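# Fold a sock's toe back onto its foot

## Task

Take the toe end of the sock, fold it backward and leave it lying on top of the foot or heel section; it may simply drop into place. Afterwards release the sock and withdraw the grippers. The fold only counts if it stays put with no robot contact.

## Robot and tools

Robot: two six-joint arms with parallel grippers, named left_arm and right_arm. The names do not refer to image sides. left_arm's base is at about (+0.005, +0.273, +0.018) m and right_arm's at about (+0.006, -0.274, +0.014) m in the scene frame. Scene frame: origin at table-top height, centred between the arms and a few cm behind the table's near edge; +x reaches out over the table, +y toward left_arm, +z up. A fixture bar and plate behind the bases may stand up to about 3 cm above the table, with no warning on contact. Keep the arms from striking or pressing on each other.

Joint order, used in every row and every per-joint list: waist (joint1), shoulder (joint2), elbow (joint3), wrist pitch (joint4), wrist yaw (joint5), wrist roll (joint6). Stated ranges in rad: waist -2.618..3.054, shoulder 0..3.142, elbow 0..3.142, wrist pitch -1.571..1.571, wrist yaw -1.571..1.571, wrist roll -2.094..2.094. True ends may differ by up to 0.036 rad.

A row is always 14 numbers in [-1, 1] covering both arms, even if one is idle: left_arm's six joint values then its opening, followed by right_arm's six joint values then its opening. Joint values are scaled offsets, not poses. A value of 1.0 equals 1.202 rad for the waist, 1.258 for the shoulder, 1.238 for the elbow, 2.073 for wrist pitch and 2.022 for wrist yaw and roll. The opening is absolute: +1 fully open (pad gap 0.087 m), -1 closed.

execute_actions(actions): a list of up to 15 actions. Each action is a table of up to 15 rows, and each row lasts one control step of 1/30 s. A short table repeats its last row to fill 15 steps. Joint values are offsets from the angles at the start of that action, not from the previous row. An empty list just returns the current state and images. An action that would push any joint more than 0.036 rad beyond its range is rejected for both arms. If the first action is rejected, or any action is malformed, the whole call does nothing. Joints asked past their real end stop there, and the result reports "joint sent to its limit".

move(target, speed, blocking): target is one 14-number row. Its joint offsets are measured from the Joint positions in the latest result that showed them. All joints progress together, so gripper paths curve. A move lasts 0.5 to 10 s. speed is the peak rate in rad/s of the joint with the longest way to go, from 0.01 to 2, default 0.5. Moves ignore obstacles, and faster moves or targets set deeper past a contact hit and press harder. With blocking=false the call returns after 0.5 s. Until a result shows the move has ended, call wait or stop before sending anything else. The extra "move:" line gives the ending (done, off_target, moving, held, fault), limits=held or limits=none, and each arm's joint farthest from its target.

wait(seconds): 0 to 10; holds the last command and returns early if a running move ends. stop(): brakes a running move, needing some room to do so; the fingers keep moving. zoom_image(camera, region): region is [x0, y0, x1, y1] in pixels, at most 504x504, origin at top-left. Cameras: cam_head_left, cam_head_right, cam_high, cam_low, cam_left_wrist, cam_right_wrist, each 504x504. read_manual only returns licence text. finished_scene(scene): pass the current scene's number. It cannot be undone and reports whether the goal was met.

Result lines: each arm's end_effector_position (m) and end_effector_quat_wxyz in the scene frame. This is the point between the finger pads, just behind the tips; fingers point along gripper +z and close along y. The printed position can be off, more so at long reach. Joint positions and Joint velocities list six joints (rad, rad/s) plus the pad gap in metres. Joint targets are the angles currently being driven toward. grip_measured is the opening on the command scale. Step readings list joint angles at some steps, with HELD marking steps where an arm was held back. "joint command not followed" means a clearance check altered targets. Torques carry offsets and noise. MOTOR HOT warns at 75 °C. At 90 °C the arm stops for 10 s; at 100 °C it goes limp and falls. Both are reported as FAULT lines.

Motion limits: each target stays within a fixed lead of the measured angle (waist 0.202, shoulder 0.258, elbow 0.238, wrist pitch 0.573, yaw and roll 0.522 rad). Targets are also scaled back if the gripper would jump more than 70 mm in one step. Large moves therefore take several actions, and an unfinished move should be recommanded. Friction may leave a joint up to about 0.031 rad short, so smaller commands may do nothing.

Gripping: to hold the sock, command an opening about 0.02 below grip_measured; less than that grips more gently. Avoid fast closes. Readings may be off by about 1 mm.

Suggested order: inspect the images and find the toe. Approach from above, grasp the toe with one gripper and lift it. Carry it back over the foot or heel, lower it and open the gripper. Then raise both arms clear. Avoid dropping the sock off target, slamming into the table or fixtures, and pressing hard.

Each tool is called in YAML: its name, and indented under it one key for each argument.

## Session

execute_actions:
  actions: []

Scene clock: 0.00 s.
left_arm: end_effector_position=(+0.3834, +0.2835, +0.3816) grip_measured=+1.000 end_effector_quat_wxyz=(+0.712, -0.012, +0.702, +0.015) | right_arm: end_effector_position=(+0.3933, -0.2726, +0.3658) grip_measured=+0.999 end_effector_quat_wxyz=(+0.702, +0.007, +0.712, +0.003)
Joint names: [waist, shoulder, elbow, wrist pitch, wrist yaw, wrist roll]
Joint positions: left_arm=[ 0.004  1.033  1.04   0.006 -0.014  0.002  0.087] | right_arm=[-0.003  1.039  1.032  0.009  0.015  0.014  0.087]
Joint velocities: left_arm=[ 0.002 -0.017 -0.022  0.007 -0.051 -0.007  0.   ] | right_arm=[ 0.002 -0.002  0.007 -0.037  0.022  0.007  0.001]
Joint torques (N m, as the arm reports them, + toward a larger angle): no reading
Motor temperatures (°C, as the motors report them): left_arm=[26 32 32 32 28 27] | right_arm=[26 28 30 31 27 26]
Joint targets: left_arm=[0.004 1.033 1.040 0.006 -0.014 0.002] | right_arm=[-0.003 1.039 1.032 0.009 0.015 0.014]

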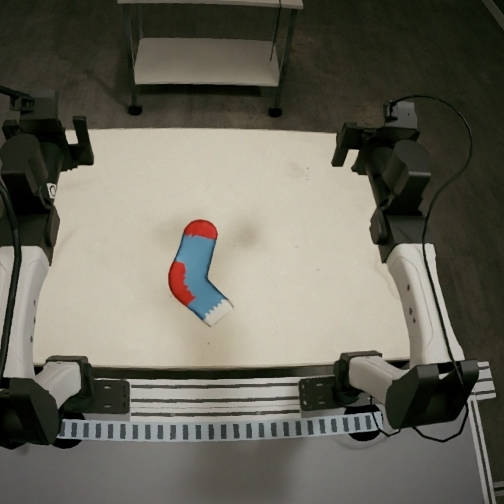

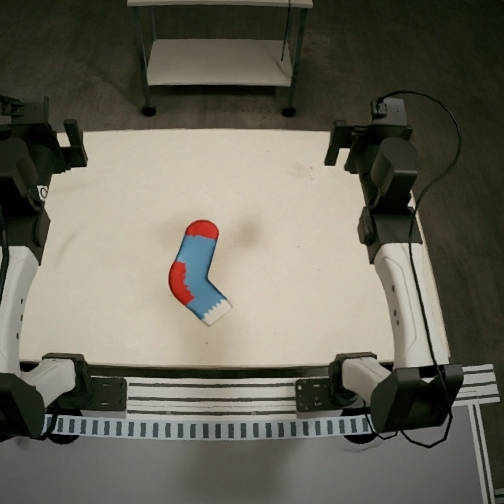

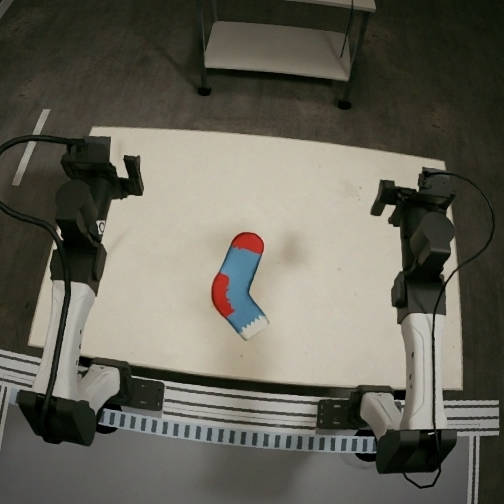

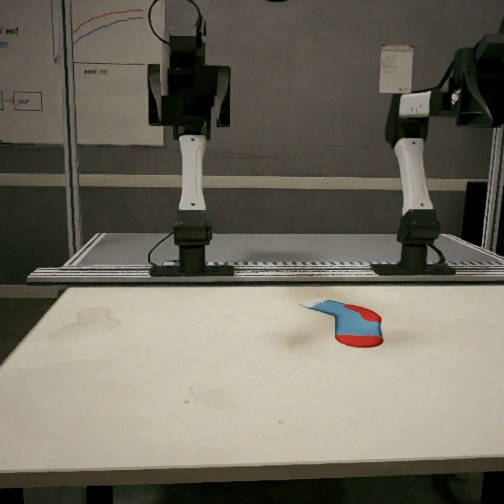

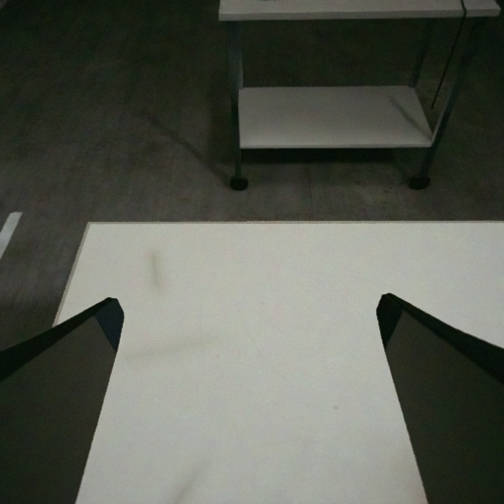

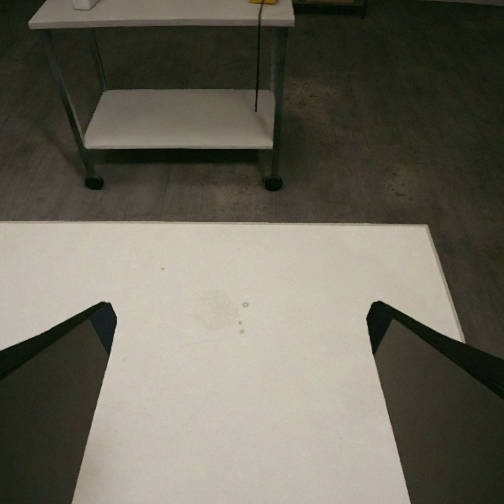

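move:
  target: [-0.473,1,0.742,-0.43,0,0,1,0,0,0,0,0,0,1]
  speed: 1.0

Scene clock: 10.07 s.
left_arm: end_effector_position=(+0.4286, +0.0164, +0.0589) grip_measured=+1.000 end_effector_quat_wxyz=(+0.179, +0.266, +0.946, -0.042) | right_arm: end_effector_position=(+0.3933, -0.2726, +0.3658) grip_measured=+0.999 end_effector_quat_wxyz=(+0.702, +0.007, +0.712, +0.003)
Joint names: [waist, shoulder, elbow, wrist pitch, wrist yaw, wrist roll]
Joint positions: left_arm=[-0.569  2.284  1.947 -0.864 -0.014  0.002  0.087] | right_arm=[-0.003  1.039  1.032  0.009  0.015  0.014  0.087]
Joint velocities: left_arm=[ 0.007  0.012  0.012 -0.022 -0.037 -0.037  0.   ] | right_arm=[-0.002 -0.002 -0.012 -0.007  0.037 -0.022  0.002]
Joint torques (N m, as the arm reports them, + toward a larger angle): left_arm=[  0.5  -12.73   9.94   0.83  -0.07   0.05] | right_arm=[-0.01 -2.88  8.57  1.64  0.02  0.16]
Motor temperatures (°C, as the motors report them): left_arm=[26 33 35 35 28 27] | right_arm=[26 28 31 33 27 26]
Joint targets: left_arm=[-0.565 2.291 1.958 -0.886 -0.014 0.002] | right_arm=[-0.003 1.039 1.032 0.009 0.015 0.014]
move: off_target (left_arm); limits=none; left_arm: farthest joint: the wrist pitch, 0.021 radians from its target (0.892 radians at the start); right_arm: farthest joint: the waist, 0.000 radians from its target (0.000 radians at the start)
camera_calibration (this result's frames):
cam_left_wrist: T_world_to_cam=[[-0.531652, -0.846826, -0.0152143, 0.23912], [-0.740946, 0.456326, 0.492713, 0.299935], [-0.410299, 0.273224, -0.870059, 0.364179], [0, 0, 0, 1]] pos_world=[0.498787, -0.0338781, 0.172714]

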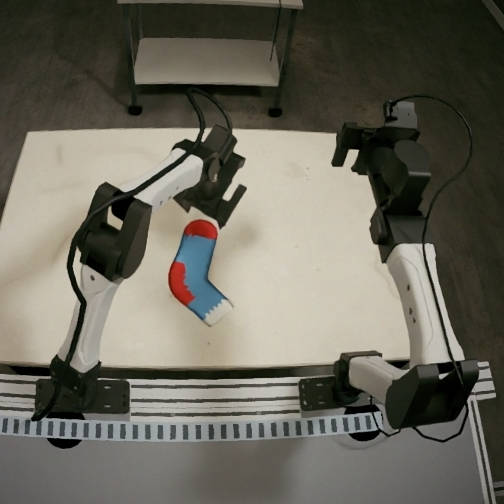

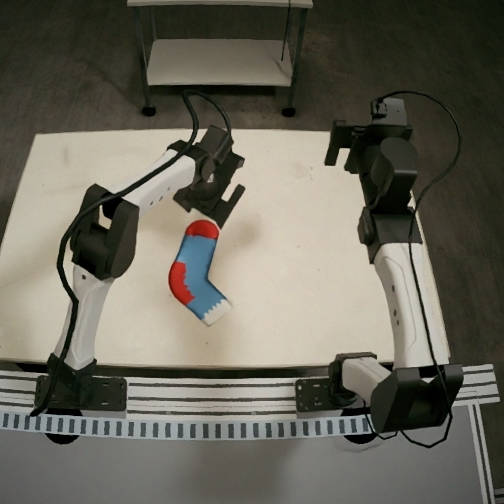

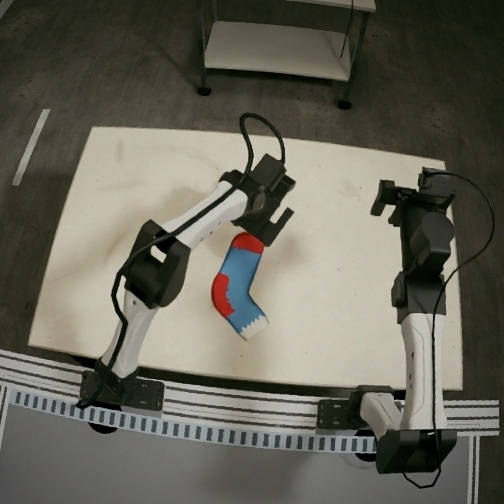

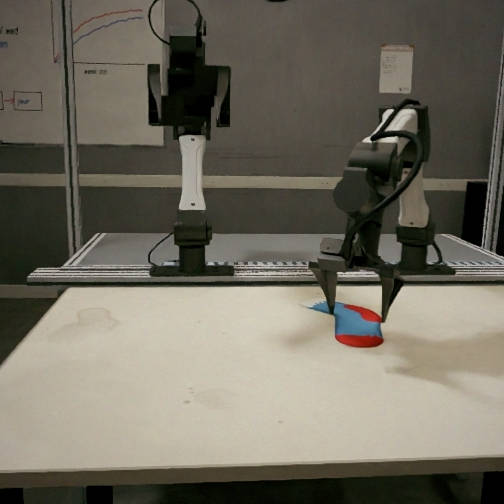

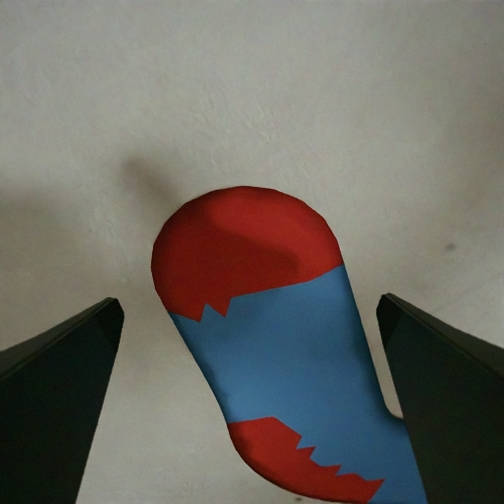

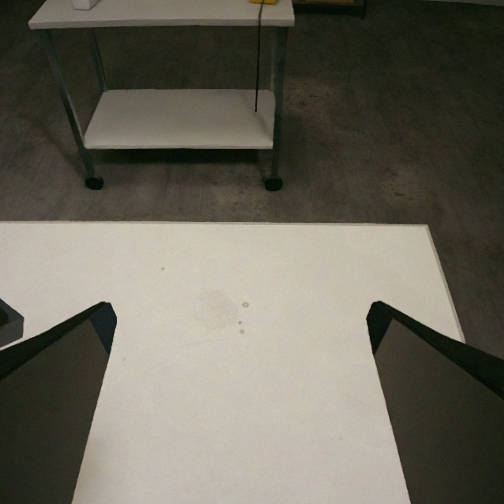

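move:
  target: [0,0.098,0,0.02,0,0,1,0,0,0,0,0,0,1]
  speed: 0.12

Scene clock: 16.57 s.
left_arm: end_effector_position=(+0.4284, +0.0166, +0.0176) grip_measured=+1.000 end_effector_quat_wxyz=(+0.152, +0.268, +0.951, -0.034) | right_arm: end_effector_position=(+0.3933, -0.2726, +0.3658) grip_measured=+0.999 end_effector_quat_wxyz=(+0.702, +0.007, +0.712, +0.003)
Joint names: [waist, shoulder, elbow, wrist pitch, wrist yaw, wrist roll]
Joint positions: left_arm=[-0.569  2.374  1.947 -0.832 -0.014  0.002  0.087] | right_arm=[-0.003  1.039  1.032  0.009  0.015  0.014  0.087]
Joint velocities: left_arm=[ 0.017  0.017 -0.007 -0.066  0.007 -0.037  0.   ] | right_arm=[ 0.012  0.007 -0.012 -0.051 -0.007 -0.081 -0.   ]
Joint torques (N m, as the arm reports them, + toward a larger angle): left_arm=[  0.36 -11.02   8.67   0.99  -0.1    0.01] | right_arm=[-0.01 -2.87  8.58  1.64  0.02  0.16]
Motor temperatures (°C, as the motors report them): left_arm=[26 37 36 35 28 27] | right_arm=[26 28 32 34 27 26]
Joint targets: left_arm=[-0.569 2.408 1.947 -0.823 -0.014 0.002] | right_arm=[-0.003 1.039 1.032 0.009 0.015 0.014]
move: off_target (left_arm); limits=none; left_arm: farthest joint: the shoulder, 0.033 radians from its target (0.123 radians at the start); right_arm: farthest joint: the waist, 0.000 radians from its target (0.000 radians at the start)
camera_calibration (this result's frames):
cam_left_wrist: T_world_to_cam=[[-0.532378, -0.846389, -0.0141421, 0.238795], [-0.715414, 0.440939, 0.541992, 0.308513], [-0.4525, 0.298662, -0.840265, 0.345188], [0, 0, 0, 1]] pos_world=[0.504041, -0.0370163, 0.126215]

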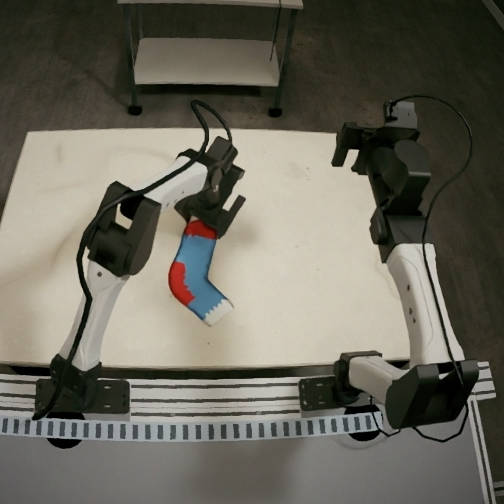

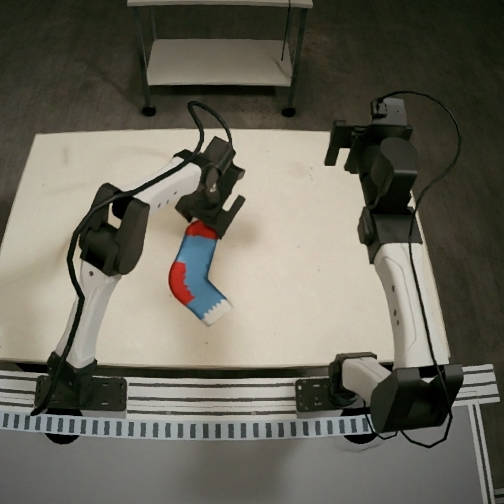

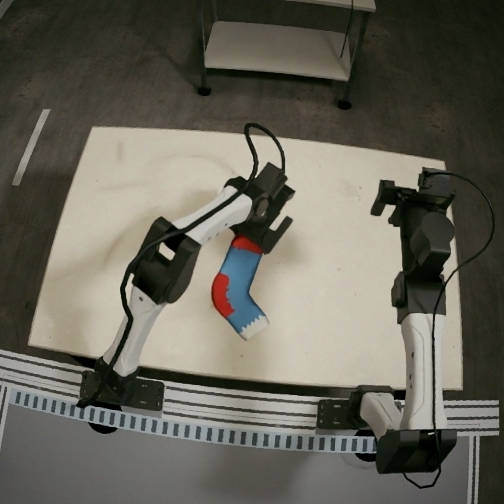

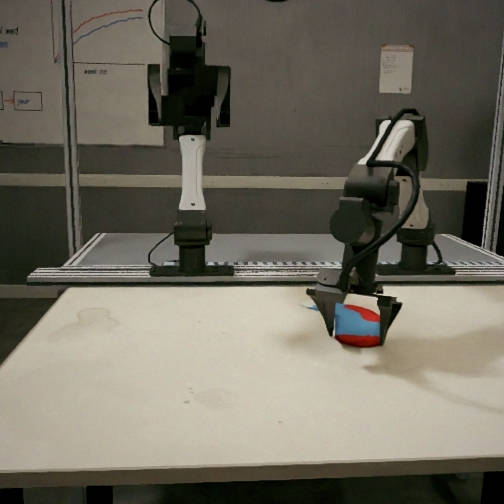

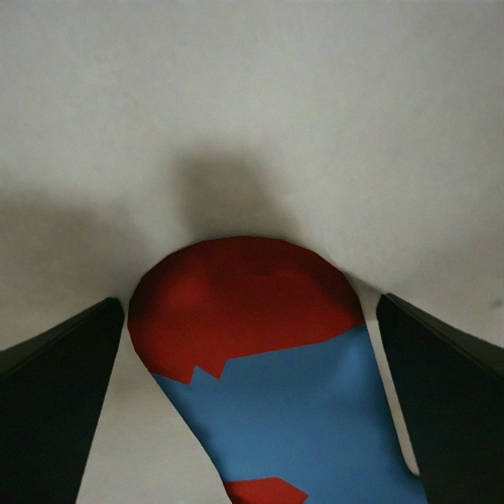

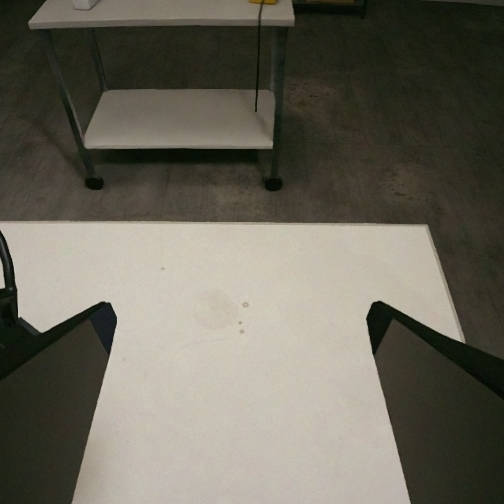

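execute_actions:
  actions:
    - [[0,0.028,-0.01,0,0,0,0.88,0,0,0,0,0,0,1],[0,0.028,-0.01,0,0,0,0.76,0,0,0,0,0,0,1],[0,0.028,-0.01,0,0,0,0.65,0,0,0,0,0,0,1],[0,0.028,-0.01,0,0,0,0.55,0,0,0,0,0,0,1],[0,0.028,-0.01,0,0,0,0.45,0,0,0,0,0,0,1],[0,0.028,-0.01,0,0,0,0.35,0,0,0,0,0,0,1],[0,0.028,-0.01,0,0,0,0.25,0,0,0,0,0,0,1],[0,0.028,-0.01,0,0,0,0.15,0,0,0,0,0,0,1],[0,0.028,-0.01,0,0,0,0.05,0,0,0,0,0,0,1],[0,0.028,-0.01,0,0,0,-0.05,0,0,0,0,0,0,1],[0,0.028,-0.01,0,0,0,-0.15,0,0,0,0,0,0,1],[0,0.028,-0.01,0,0,0,-0.25,0,0,0,0,0,0,1],[0,0.028,-0.01,0,0,0,-0.35,0,0,0,0,0,0,1],[0,0.028,-0.01,0,0,0,-0.45,0,0,0,0,0,0,1],[0,0.028,-0.01,0,0,0,-0.55,0,0,0,0,0,0,1]]
    - [[0,0.025,-0.01,0,0,0,-0.65,0,0,0,0,0,0,1],[0,0.025,-0.01,0,0,0,-0.73,0,0,0,0,0,0,1],[0,0.025,-0.01,0,0,0,-0.8,0,0,0,0,0,0,1],[0,0.025,-0.01,0,0,0,-0.85,0,0,0,0,0,0,1],[0,0.025,-0.01,0,0,0,-0.9,0,0,0,0,0,0,1],[0,0.025,-0.01,0,0,0,-0.95,0,0,0,0,0,0,1],[0,0,0,0,0,0,-1,0,0,0,0,0,0,1]]

move:
  target: [-0.015,-0.4,-0.703,0.444,0,0,-1,0,0,0,0,0,0,1]
  speed: 0.7

Scene clock: 37.73 s.
left_arm: end_effector_position=(+0.4292, +0.0160, +0.0184) grip_measured=-0.943 end_effector_quat_wxyz=(+0.154, +0.268, +0.950, -0.035) | right_arm: end_effector_position=(+0.3933, -0.2726, +0.3658) grip_measured=+0.999 end_effector_quat_wxyz=(+0.702, +0.007, +0.712, +0.003)
Joint names: [waist, shoulder, elbow, wrist pitch, wrist yaw, wrist roll]
Joint positions: left_arm=[-0.569  2.373  1.947 -0.828 -0.013  0.002  0.002] | right_arm=[-0.003  1.039  1.032  0.009  0.015  0.014  0.087]
Joint velocities: left_arm=[ 0.027  0.002 -0.027 -0.022  0.022 -0.051 -0.001] | right_arm=[-0.002 -0.027 -0.002 -0.007 -0.022 -0.007 -0.001]
Joint torques (N m, as the arm reports them, + toward a larger angle): left_arm=[  0.49 -13.63   8.76   0.99  -0.14  -0.03] | right_arm=[ 0.   -2.87  8.58  1.64  0.02  0.16]
Motor temperatures (°C, as the motors report them): left_arm=[26 43 37 34 28 27] | right_arm=[26 29 33 35 27 26]
Joint targets: left_arm=[-0.569 2.375 1.947 -0.830 -0.013 0.002] | right_arm=[-0.003 1.039 1.032 0.009 0.015 0.014]
Step readings (joint positions; steps 1 to 15: 1st action; 16 to 30: 2nd action):
0: left_arm=[-0.569 2.374 1.947 -0.832 -0.014 0.002] | right_arm=[-0.003 1.039 1.032 0.009 0.015 0.014]
1: left_arm=[-0.569 2.374 1.947 -0.832 -0.013 0.002] | right_arm=[-0.003 1.039 1.032 0.009 0.015 0.014]
2: left_arm=[-0.569 2.374 1.947 -0.831 -0.013 0.002] | right_arm=[-0.003 1.039 1.032 0.009 0.015 0.014]
4: left_arm=[-0.569 2.374 1.947 -0.831 -0.013 0.002] | right_arm=[-0.003 1.039 1.032 0.009 0.015 0.014]
8: left_arm=[-0.569 2.374 1.947 -0.830 -0.013 0.002] | right_arm=[-0.003 1.039 1.032 0.009 0.015 0.014]
15: left_arm=[-0.569 2.374 1.947 -0.830 -0.013 0.002] | right_arm=[-0.003 1.039 1.032 0.009 0.015 0.014]
16: left_arm=[-0.569 2.374 1.947 -0.830 -0.013 0.002] | right_arm=[-0.003 1.039 1.032 0.009 0.015 0.014]
17: left_arm=[-0.569 2.374 1.947 -0.829 -0.013 0.002] | right_arm=[-0.003 1.039 1.032 0.009 0.015 0.014]
19: left_arm=[-0.569 2.374 1.947 -0.829 -0.013 0.002] | right_arm=[-0.003 1.039 1.032 0.009 0.015 0.014]
23: left_arm=[-0.569 2.373 1.947 -0.828 -0.013 0.002] | right_arm=[-0.003 1.039 1.032 0.009 0.015 0.014]
30: Joint positions above
camera_calibration (this result's frames):
cam_left_wrist: T_world_to_cam=[[-0.532534, -0.846301, -0.0134806, 0.238738], [-0.717385, 0.442847, 0.537816, 0.309811], [-0.449184, 0.296076, -0.842955, 0.345134], [0, 0, 0, 1]] pos_world=[0.504418, -0.0373401, 0.127529]

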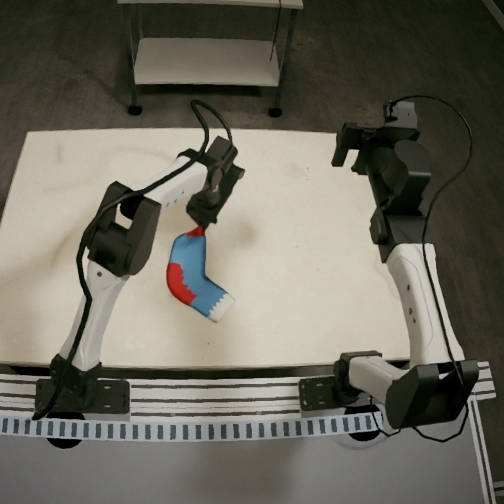

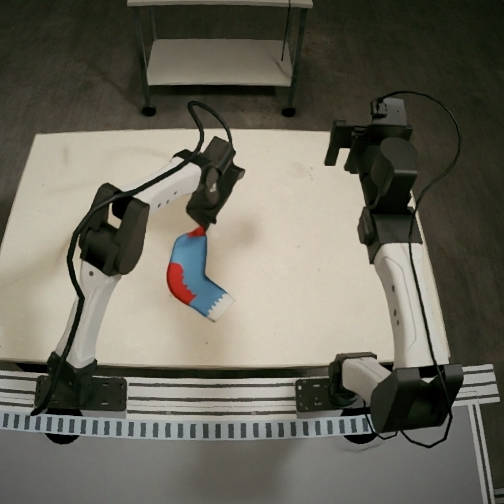

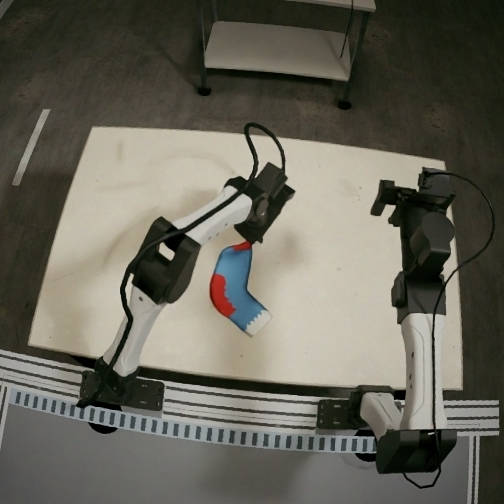

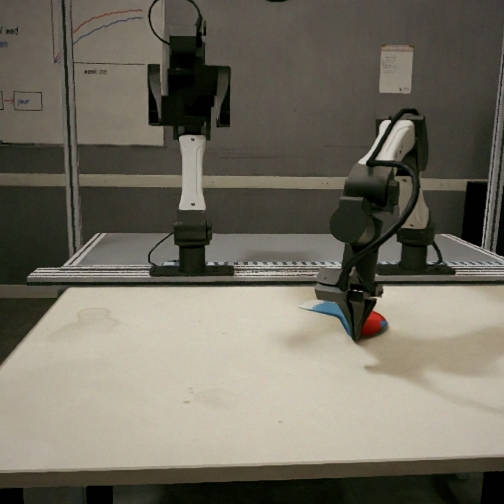

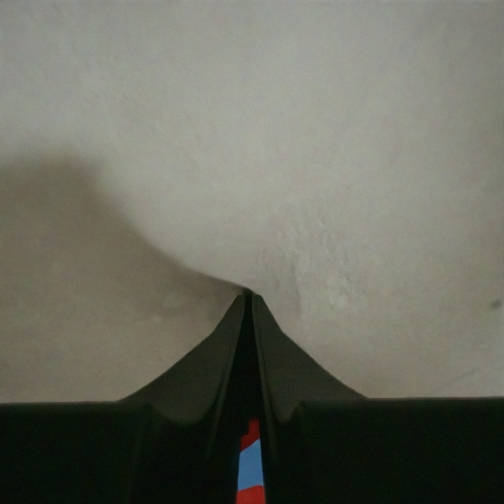

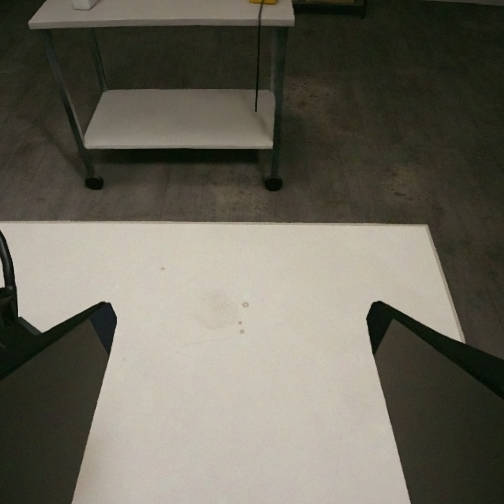

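Scene clock: 39.87 s.
left_arm: end_effector_position=(+0.4157, +0.0189, +0.0640) grip_measured=-0.943 end_effector_quat_wxyz=(+0.414, +0.247, +0.869, -0.111) | right_arm: end_effector_position=(+0.3933, -0.2726, +0.3658) grip_measured=+0.999 end_effector_quat_wxyz=(+0.702, +0.007, +0.712, +0.003)
Joint names: [waist, shoulder, elbow, wrist pitch, wrist yaw, wrist roll]
Joint positions: left_arm=[-0.578  1.876  1.1    0.09  -0.013  0.002  0.002] | right_arm=[-0.003  1.039  1.032  0.009  0.015  0.014  0.087]
Joint velocities: left_arm=[ 0.027 -0.007 -0.002  0.051  0.022  0.007 -0.   ] | right_arm=[-0.007 -0.002 -0.002  0.007 -0.022 -0.022 -0.   ]
Joint torques (N m, as the arm reports them, + toward a larger angle): left_arm=[ -0.51 -10.46   6.28   1.79  -0.11   0.04] | right_arm=[-0.02 -2.89  8.57  1.64  0.02  0.16]
Motor temperatures (°C, as the motors report them): left_arm=[26 44 37 35 28 27] | right_arm=[26 29 33 35 27 26]
Joint targets: left_arm=[-0.587 1.869 1.077 0.092 -0.013 0.002] | right_arm=[-0.003 1.039 1.032 0.009 0.015 0.014]
move: off_target (left_arm); limits=none; left_arm: farthest joint: the elbow, 0.023 radians from its target (0.870 radians at the start); right_arm: farthest joint: the waist, 0.000 radians from its target (0.000 radians at the start)
camera_calibration (this result's frames):
cam_left_wrist: T_world_to_cam=[[-0.533372, -0.845674, -0.0186877, 0.235336], [-0.845824, 0.533461, 0.000235559, 0.360435], [0.00976996, 0.0159322, -0.999825, 0.201216], [0, 0, 0, 1]] pos_world=[0.42842, 0.00353344, 0.205494]

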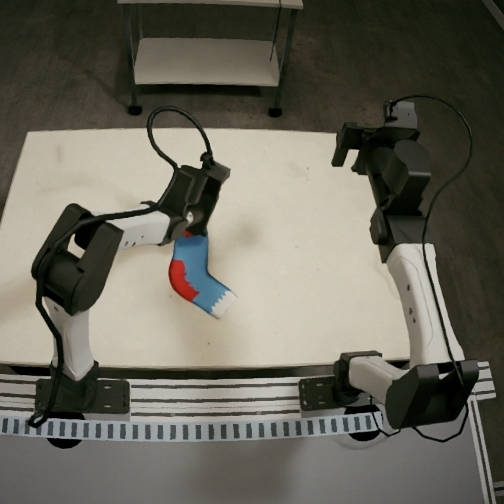

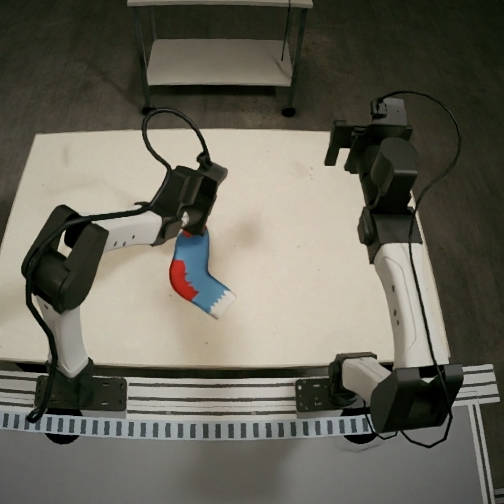

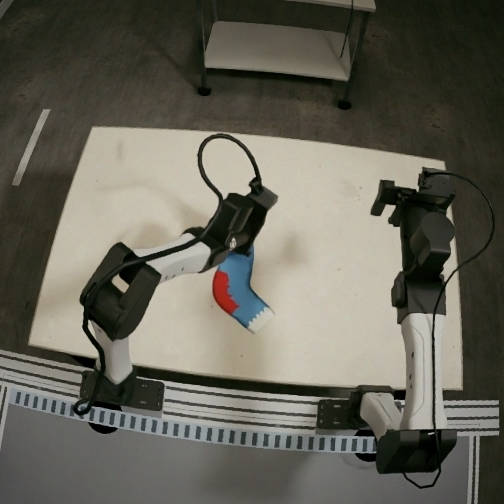

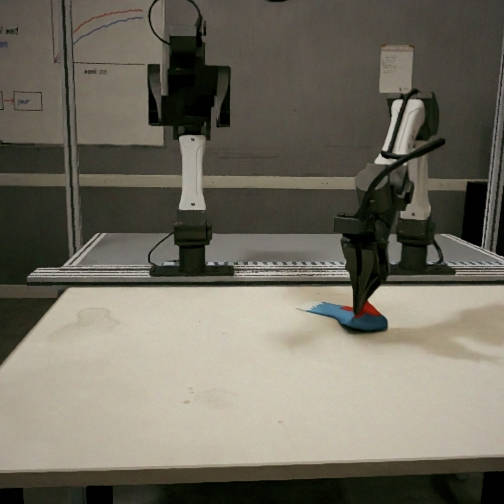

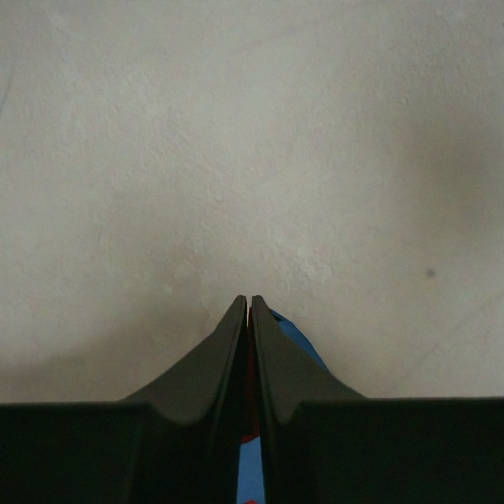

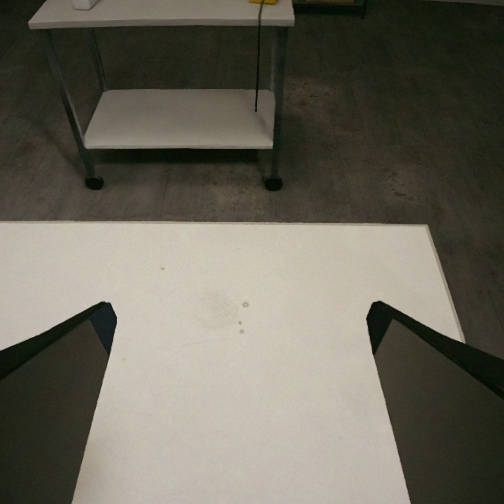

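move:
  target: [-0.018,0.078,-0.46,0.594,0,0,-1,0,0,0,0,0,0,1]
  speed: 0.8

zoom_image:
  camera: "cam_low"
  region: [280,230,440,370]

Scene clock: 47.70 s.
left_arm: end_effector_position=(+0.3964, +0.0240, +0.0820) grip_measured=-0.943 end_effector_quat_wxyz=(+0.651, +0.204, +0.707, -0.184) | right_arm: end_effector_position=(+0.3933, -0.2726, +0.3657) grip_measured=+0.999 end_effector_quat_wxyz=(+0.702, +0.007, +0.712, +0.003)
Joint names: [waist, shoulder, elbow, wrist pitch, wrist yaw, wrist roll]
Joint positions: left_arm=[-0.59   1.955  0.55   1.32  -0.013  0.002  0.002] | right_arm=[-0.003  1.039  1.032  0.008  0.015  0.014  0.087]
Joint velocities: left_arm=[-0.007  0.007 -0.007 -0.022  0.007  0.007  0.001] | right_arm=[ 0.012  0.002 -0.002 -0.037 -0.051 -0.081 -0.001]
Joint torques (N m, as the arm reports them, + toward a larger angle): left_arm=[-0.5  -6.15  3.81  2.03 -0.09  0.05] | right_arm=[ 0.   -2.88  8.57  1.64  0.02  0.16]
Motor temperatures (°C, as the motors report them): left_arm=[26 44 37 36 28 27] | right_arm=[26 29 33 35 27 26]
Joint targets: left_arm=[-0.599 1.975 0.530 1.321 -0.013 0.002] | right_arm=[-0.003 1.039 1.032 0.008 0.015 0.014]
move: done; limits=none; left_arm: farthest joint: the elbow, 0.020 radians from its target (0.569 radians at the start); right_arm: farthest joint: the wrist pitch, 0.001 radians from its target (0.000 radians at the start)
camera_calibration (this result's frames):
cam_left_wrist: T_world_to_cam=[[-0.535391, -0.844401, -0.018547, 0.23046], [-0.690546, 0.450273, -0.566039, 0.328186], [0.486315, -0.290245, -0.82417, 0.0232918], [0, 0, 0, 1]] pos_world=[0.338687, 0.053588, 0.209237]
cam_right_wrist: T_world_to_cam=[[-0.0141364, -0.9999, -0.000245613, -0.271408], [-0.772816, 0.0110818, -0.634534, 0.562811], [0.634473, -0.00878019, -0.772895, 0.167848], [0, 0, 0, 1]] pos_world=[0.324618, -0.276144, 0.486785]

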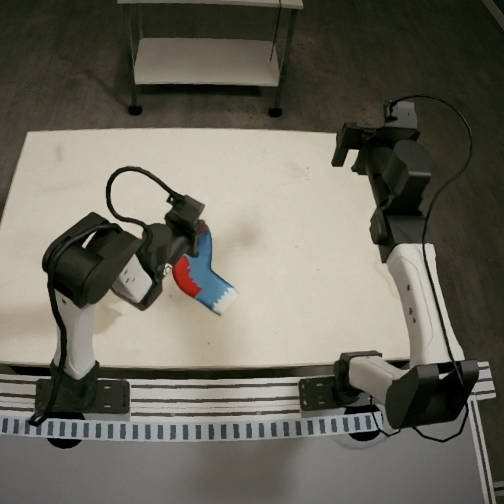

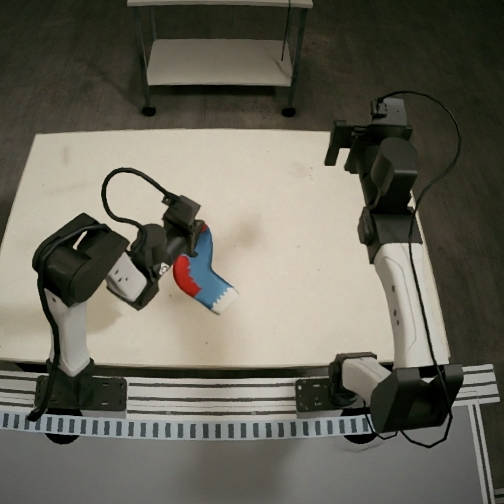

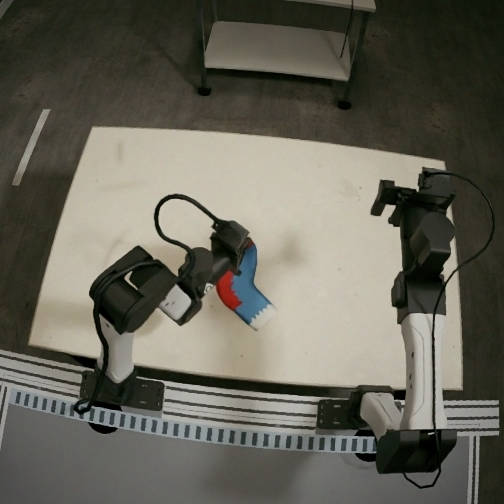

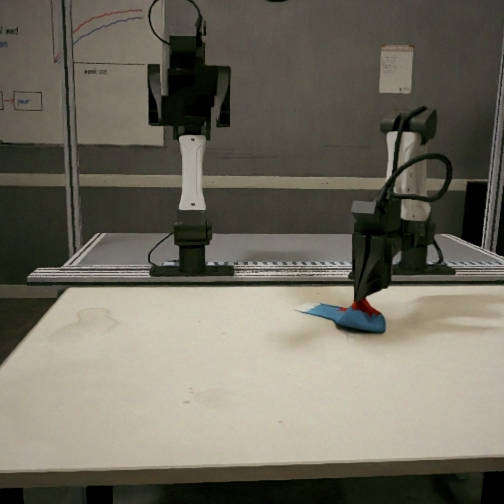

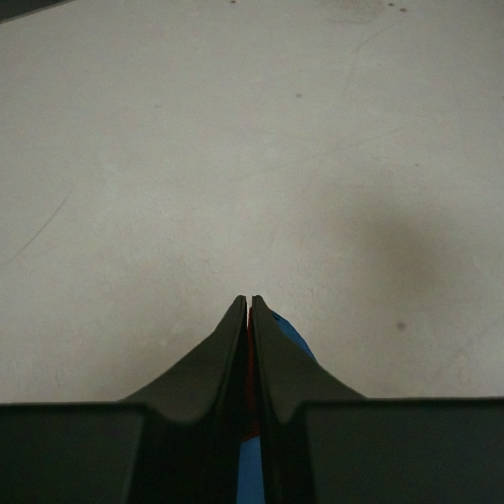

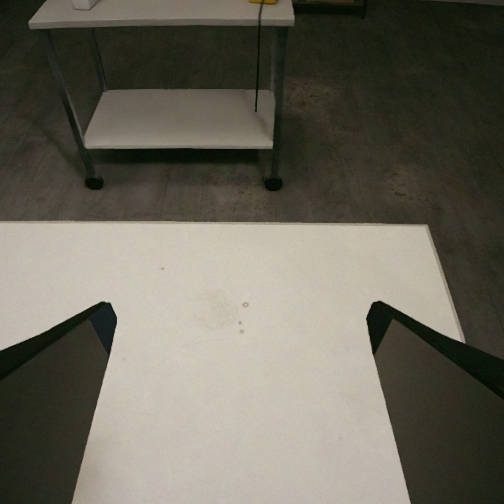

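Region (280, 230, 440, 370) of cam_low's 504x504 image, scaled by 3.150, with more detail than that image has; it fills the top 441 rows of this view, and the rest is white.

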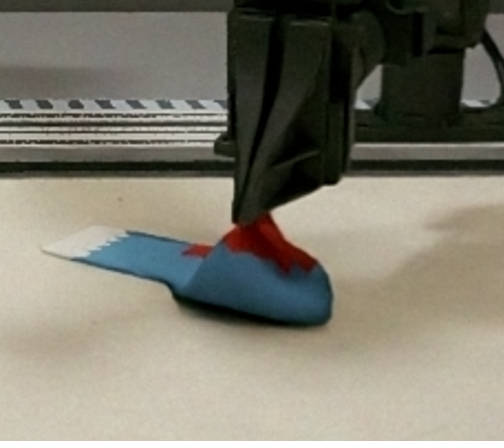

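move:
  target: [-0.055,0.038,-0.123,0.073,0,0,-1,0,0,0,0,0,0,1]
  speed: 0.25

zoom_image:
  camera: "cam_low"
  region: [280,230,440,370]

Scene clock: 55.50 s.
left_arm: end_effector_position=(+0.3551, +0.0208, +0.0633) grip_measured=-0.943 end_effector_quat_wxyz=(+0.642, +0.226, +0.704, -0.202) | right_arm: end_effector_position=(+0.3933, -0.2726, +0.3657) grip_measured=+0.999 end_effector_quat_wxyz=(+0.702, +0.007, +0.712, +0.003)
Joint names: [waist, shoulder, elbow, wrist pitch, wrist yaw, wrist roll]
Joint positions: left_arm=[-0.648  1.984  0.417  1.472 -0.013  0.002  0.002] | right_arm=[-0.003  1.039  1.032  0.008  0.015  0.014  0.087]
Joint velocities: left_arm=[ 0.007  0.017 -0.007 -0.037  0.11  -0.081 -0.001] | right_arm=[ 0.007 -0.002 -0.022 -0.022 -0.007  0.037  0.002]
Joint torques (N m, as the arm reports them, + toward a larger angle): left_arm=[-0.44 -5.79  2.79  2.03 -0.1  -0.04] | right_arm=[-0.01 -2.89  8.57  1.64  0.02  0.16]
Motor temperatures (°C, as the motors report them): left_arm=[26 43 36 38 28 27] | right_arm=[26 29 34 36 27 26]
Joint targets: left_arm=[-0.656 2.003 0.398 1.471 -0.013 0.002] | right_arm=[-0.003 1.039 1.032 0.008 0.015 0.014]
move: done; limits=none; left_arm: farthest joint: the shoulder, 0.019 radians from its target (0.048 radians at the start); right_arm: farthest joint: the waist, 0.000 radians from its target (0.000 radians at the start)
camera_calibration (this result's frames):
cam_left_wrist: T_world_to_cam=[[-0.583563, -0.811854, -0.0186383, 0.221776], [-0.66803, 0.492979, -0.557412, 0.281165], [0.461725, -0.312834, -0.830027, 0.0366267], [0, 0, 0, 1]] pos_world=[0.300335, 0.0528991, 0.191259]
cam_right_wrist: T_world_to_cam=[[-0.0141364, -0.9999, -0.000245613, -0.271408], [-0.772816, 0.0110818, -0.634534, 0.562811], [0.634473, -0.00878019, -0.772895, 0.167848], [0, 0, 0, 1]] pos_world=[0.324618, -0.276144, 0.486785]

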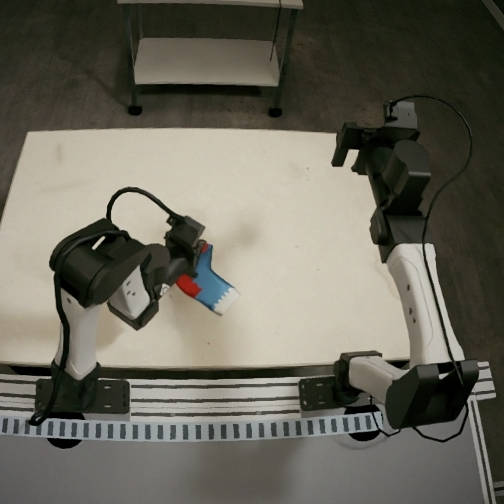

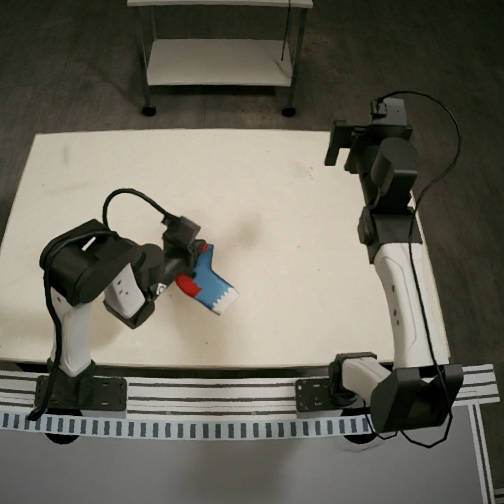

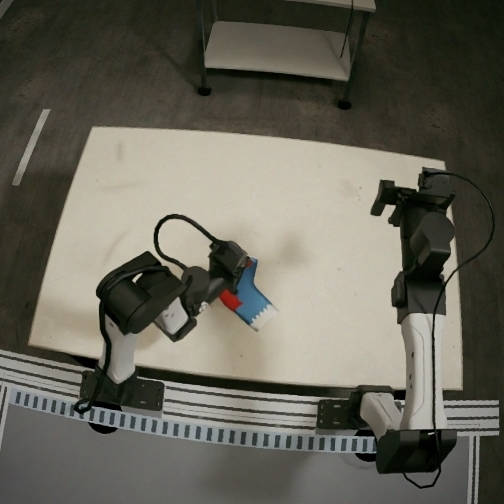

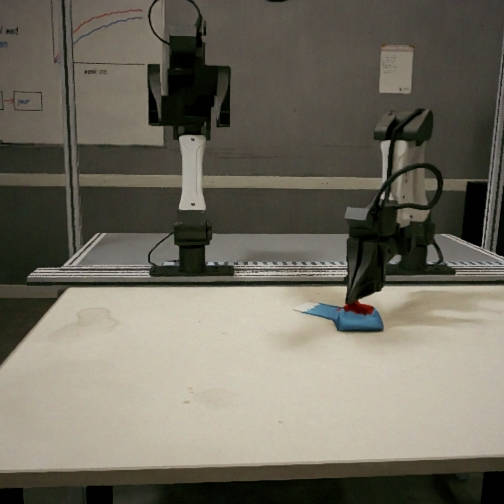

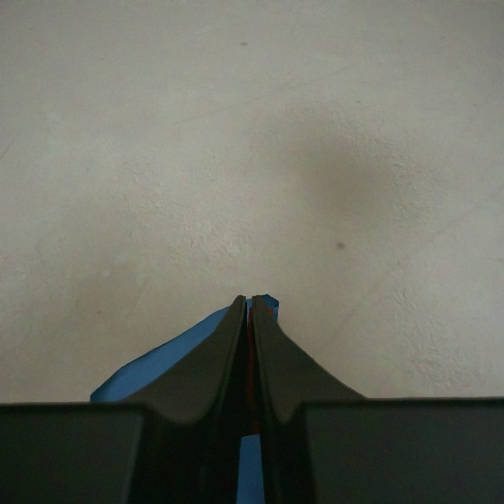

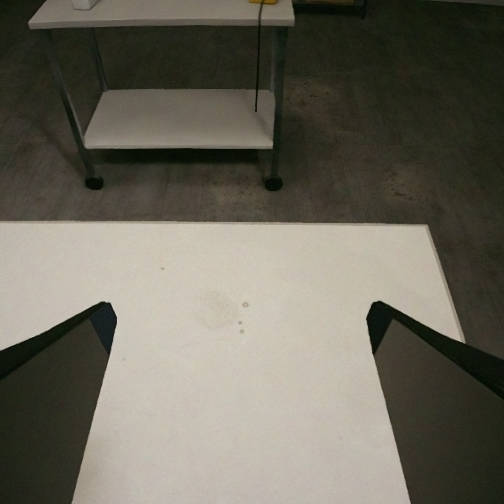

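Region (280, 230, 440, 370) of cam_low's 504x504 image, scaled by 3.150, with more detail than that image has; it fills the top 441 rows of this view, and the rest is white.

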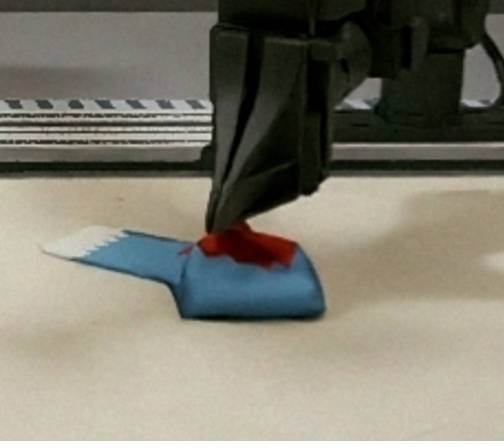

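execute_actions:
  actions:
    - [[-0.01,0,-0.02,0,0,0,-1,0,0,0,0,0,0,1],[-0.015,0,-0.026,0.003,0,0,-1,0,0,0,0,0,0,1],[-0.02,0,-0.032,0.006,0,0,-1,0,0,0,0,0,0,1],[-0.02,0,-0.038,0.009,0,0,-1,0,0,0,0,0,0,1],[-0.02,0,-0.044,0.012,0,0,-0.9,0,0,0,0,0,0,1],[-0.02,0,-0.05,0.015,0,0,-0.75,0,0,0,0,0,0,1],[-0.02,0,-0.05,0.015,0,0,-0.55,0,0,0,0,0,0,1],[-0.02,0,-0.05,0.015,0,0,-0.3,0,0,0,0,0,0,1],[-0.02,0,-0.05,0.015,0,0,0,0,0,0,0,0,0,1],[-0.02,0,-0.05,0.015,0,0,0.3,0,0,0,0,0,0,1],[-0.02,0,-0.05,0.015,0,0,0.6,0,0,0,0,0,0,1],[-0.02,0,-0.05,0.015,0,0,1,0,0,0,0,0,0,1]]

Scene clock: 65.70 s.
left_arm: end_effector_position=(+0.3418, +0.0221, +0.0575) grip_measured=+1.000 end_effector_quat_wxyz=(+0.635, +0.233, +0.707, -0.206) | right_arm: end_effector_position=(+0.3933, -0.2726, +0.3657) grip_measured=+0.999 end_effector_quat_wxyz=(+0.702, +0.007, +0.712, +0.003)
Joint names: [waist, shoulder, elbow, wrist pitch, wrist yaw, wrist roll]
Joint positions: left_arm=[-0.665  1.984  0.374  1.502 -0.013  0.002  0.087] | right_arm=[-0.003  1.039  1.032  0.008  0.015  0.014  0.087]
Joint velocities: left_arm=[-0.022 -0.007 -0.007 -0.095  0.022 -0.007  0.   ] | right_arm=[-0.002  0.007 -0.007  0.007 -0.051 -0.081 -0.001]
Joint torques (N m, as the arm reports them, + toward a larger angle): left_arm=[-0.33 -7.13  2.31  2.03 -0.09  0.  ] | right_arm=[-0.02 -2.88  8.56  1.64  0.02  0.16]
Motor temperatures (°C, as the motors report them): left_arm=[26 41 35 39 28 27] | right_arm=[26 29 34 36 27 26]
Joint targets: left_arm=[-0.673 1.984 0.355 1.503 -0.013 0.002] | right_arm=[-0.003 1.039 1.032 0.008 0.015 0.014]
Step readings (joint positions):
0: left_arm=[-0.648 1.984 0.417 1.473 -0.013 0.002] | right_arm=[-0.003 1.039 1.032 0.008 0.015 0.014]
1: left_arm=[-0.648 1.984 0.417 1.473 -0.013 0.002] | right_arm=[-0.003 1.039 1.032 0.008 0.015 0.014]
2: left_arm=[-0.650 1.984 0.415 1.474 -0.013 0.002] | right_arm=[-0.003 1.039 1.032 0.008 0.015 0.014]
4: left_arm=[-0.657 1.984 0.404 1.481 -0.013 0.002] | right_arm=[-0.003 1.039 1.032 0.008 0.015 0.014]
8: left_arm=[-0.665 1.984 0.377 1.493 -0.013 0.002] | right_arm=[-0.003 1.039 1.032 0.008 0.015 0.014]
15: Joint positions above
camera_calibration (this result's frames):
cam_left_wrist: T_world_to_cam=[[-0.596982, -0.802036, -0.0187169, 0.219231], [-0.665937, 0.50842, -0.545928, 0.266697], [0.44737, -0.313445, -0.837623, 0.0437527], [0, 0, 0, 1]] pos_world=[0.288907, 0.0539511, 0.186349]
cam_right_wrist: T_world_to_cam=[[-0.0141364, -0.9999, -0.000245613, -0.271408], [-0.772816, 0.0110818, -0.634534, 0.562811], [0.634473, -0.00878019, -0.772895, 0.167848], [0, 0, 0, 1]] pos_world=[0.324618, -0.276144, 0.486785]

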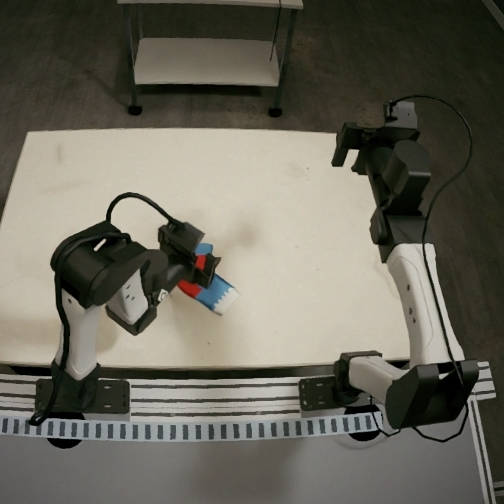

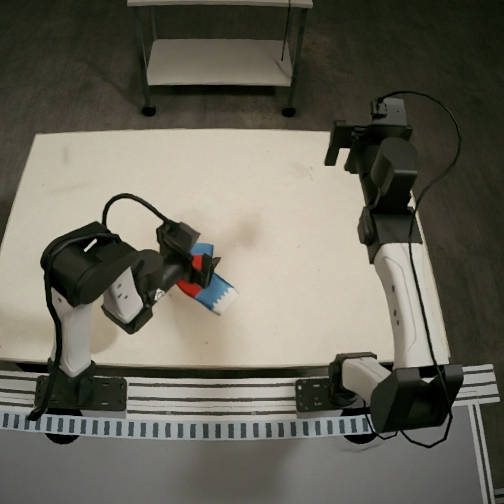

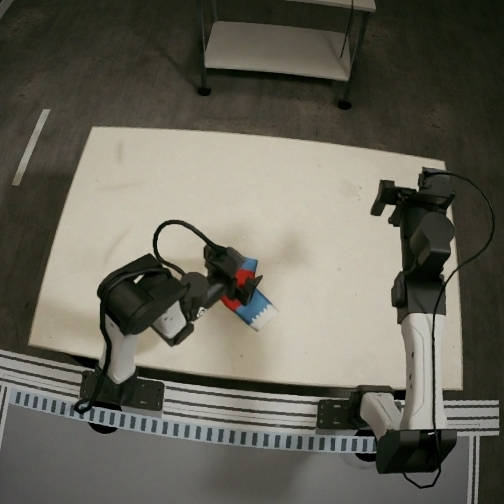

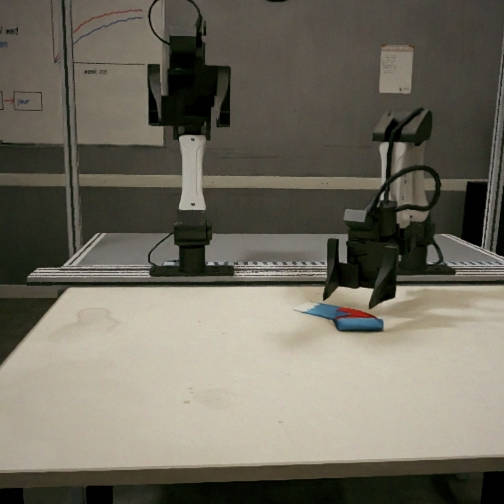

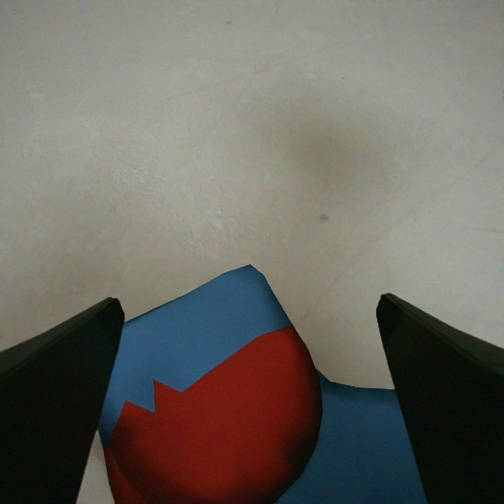

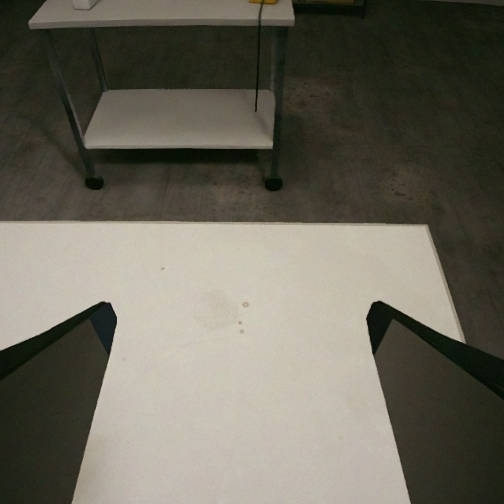

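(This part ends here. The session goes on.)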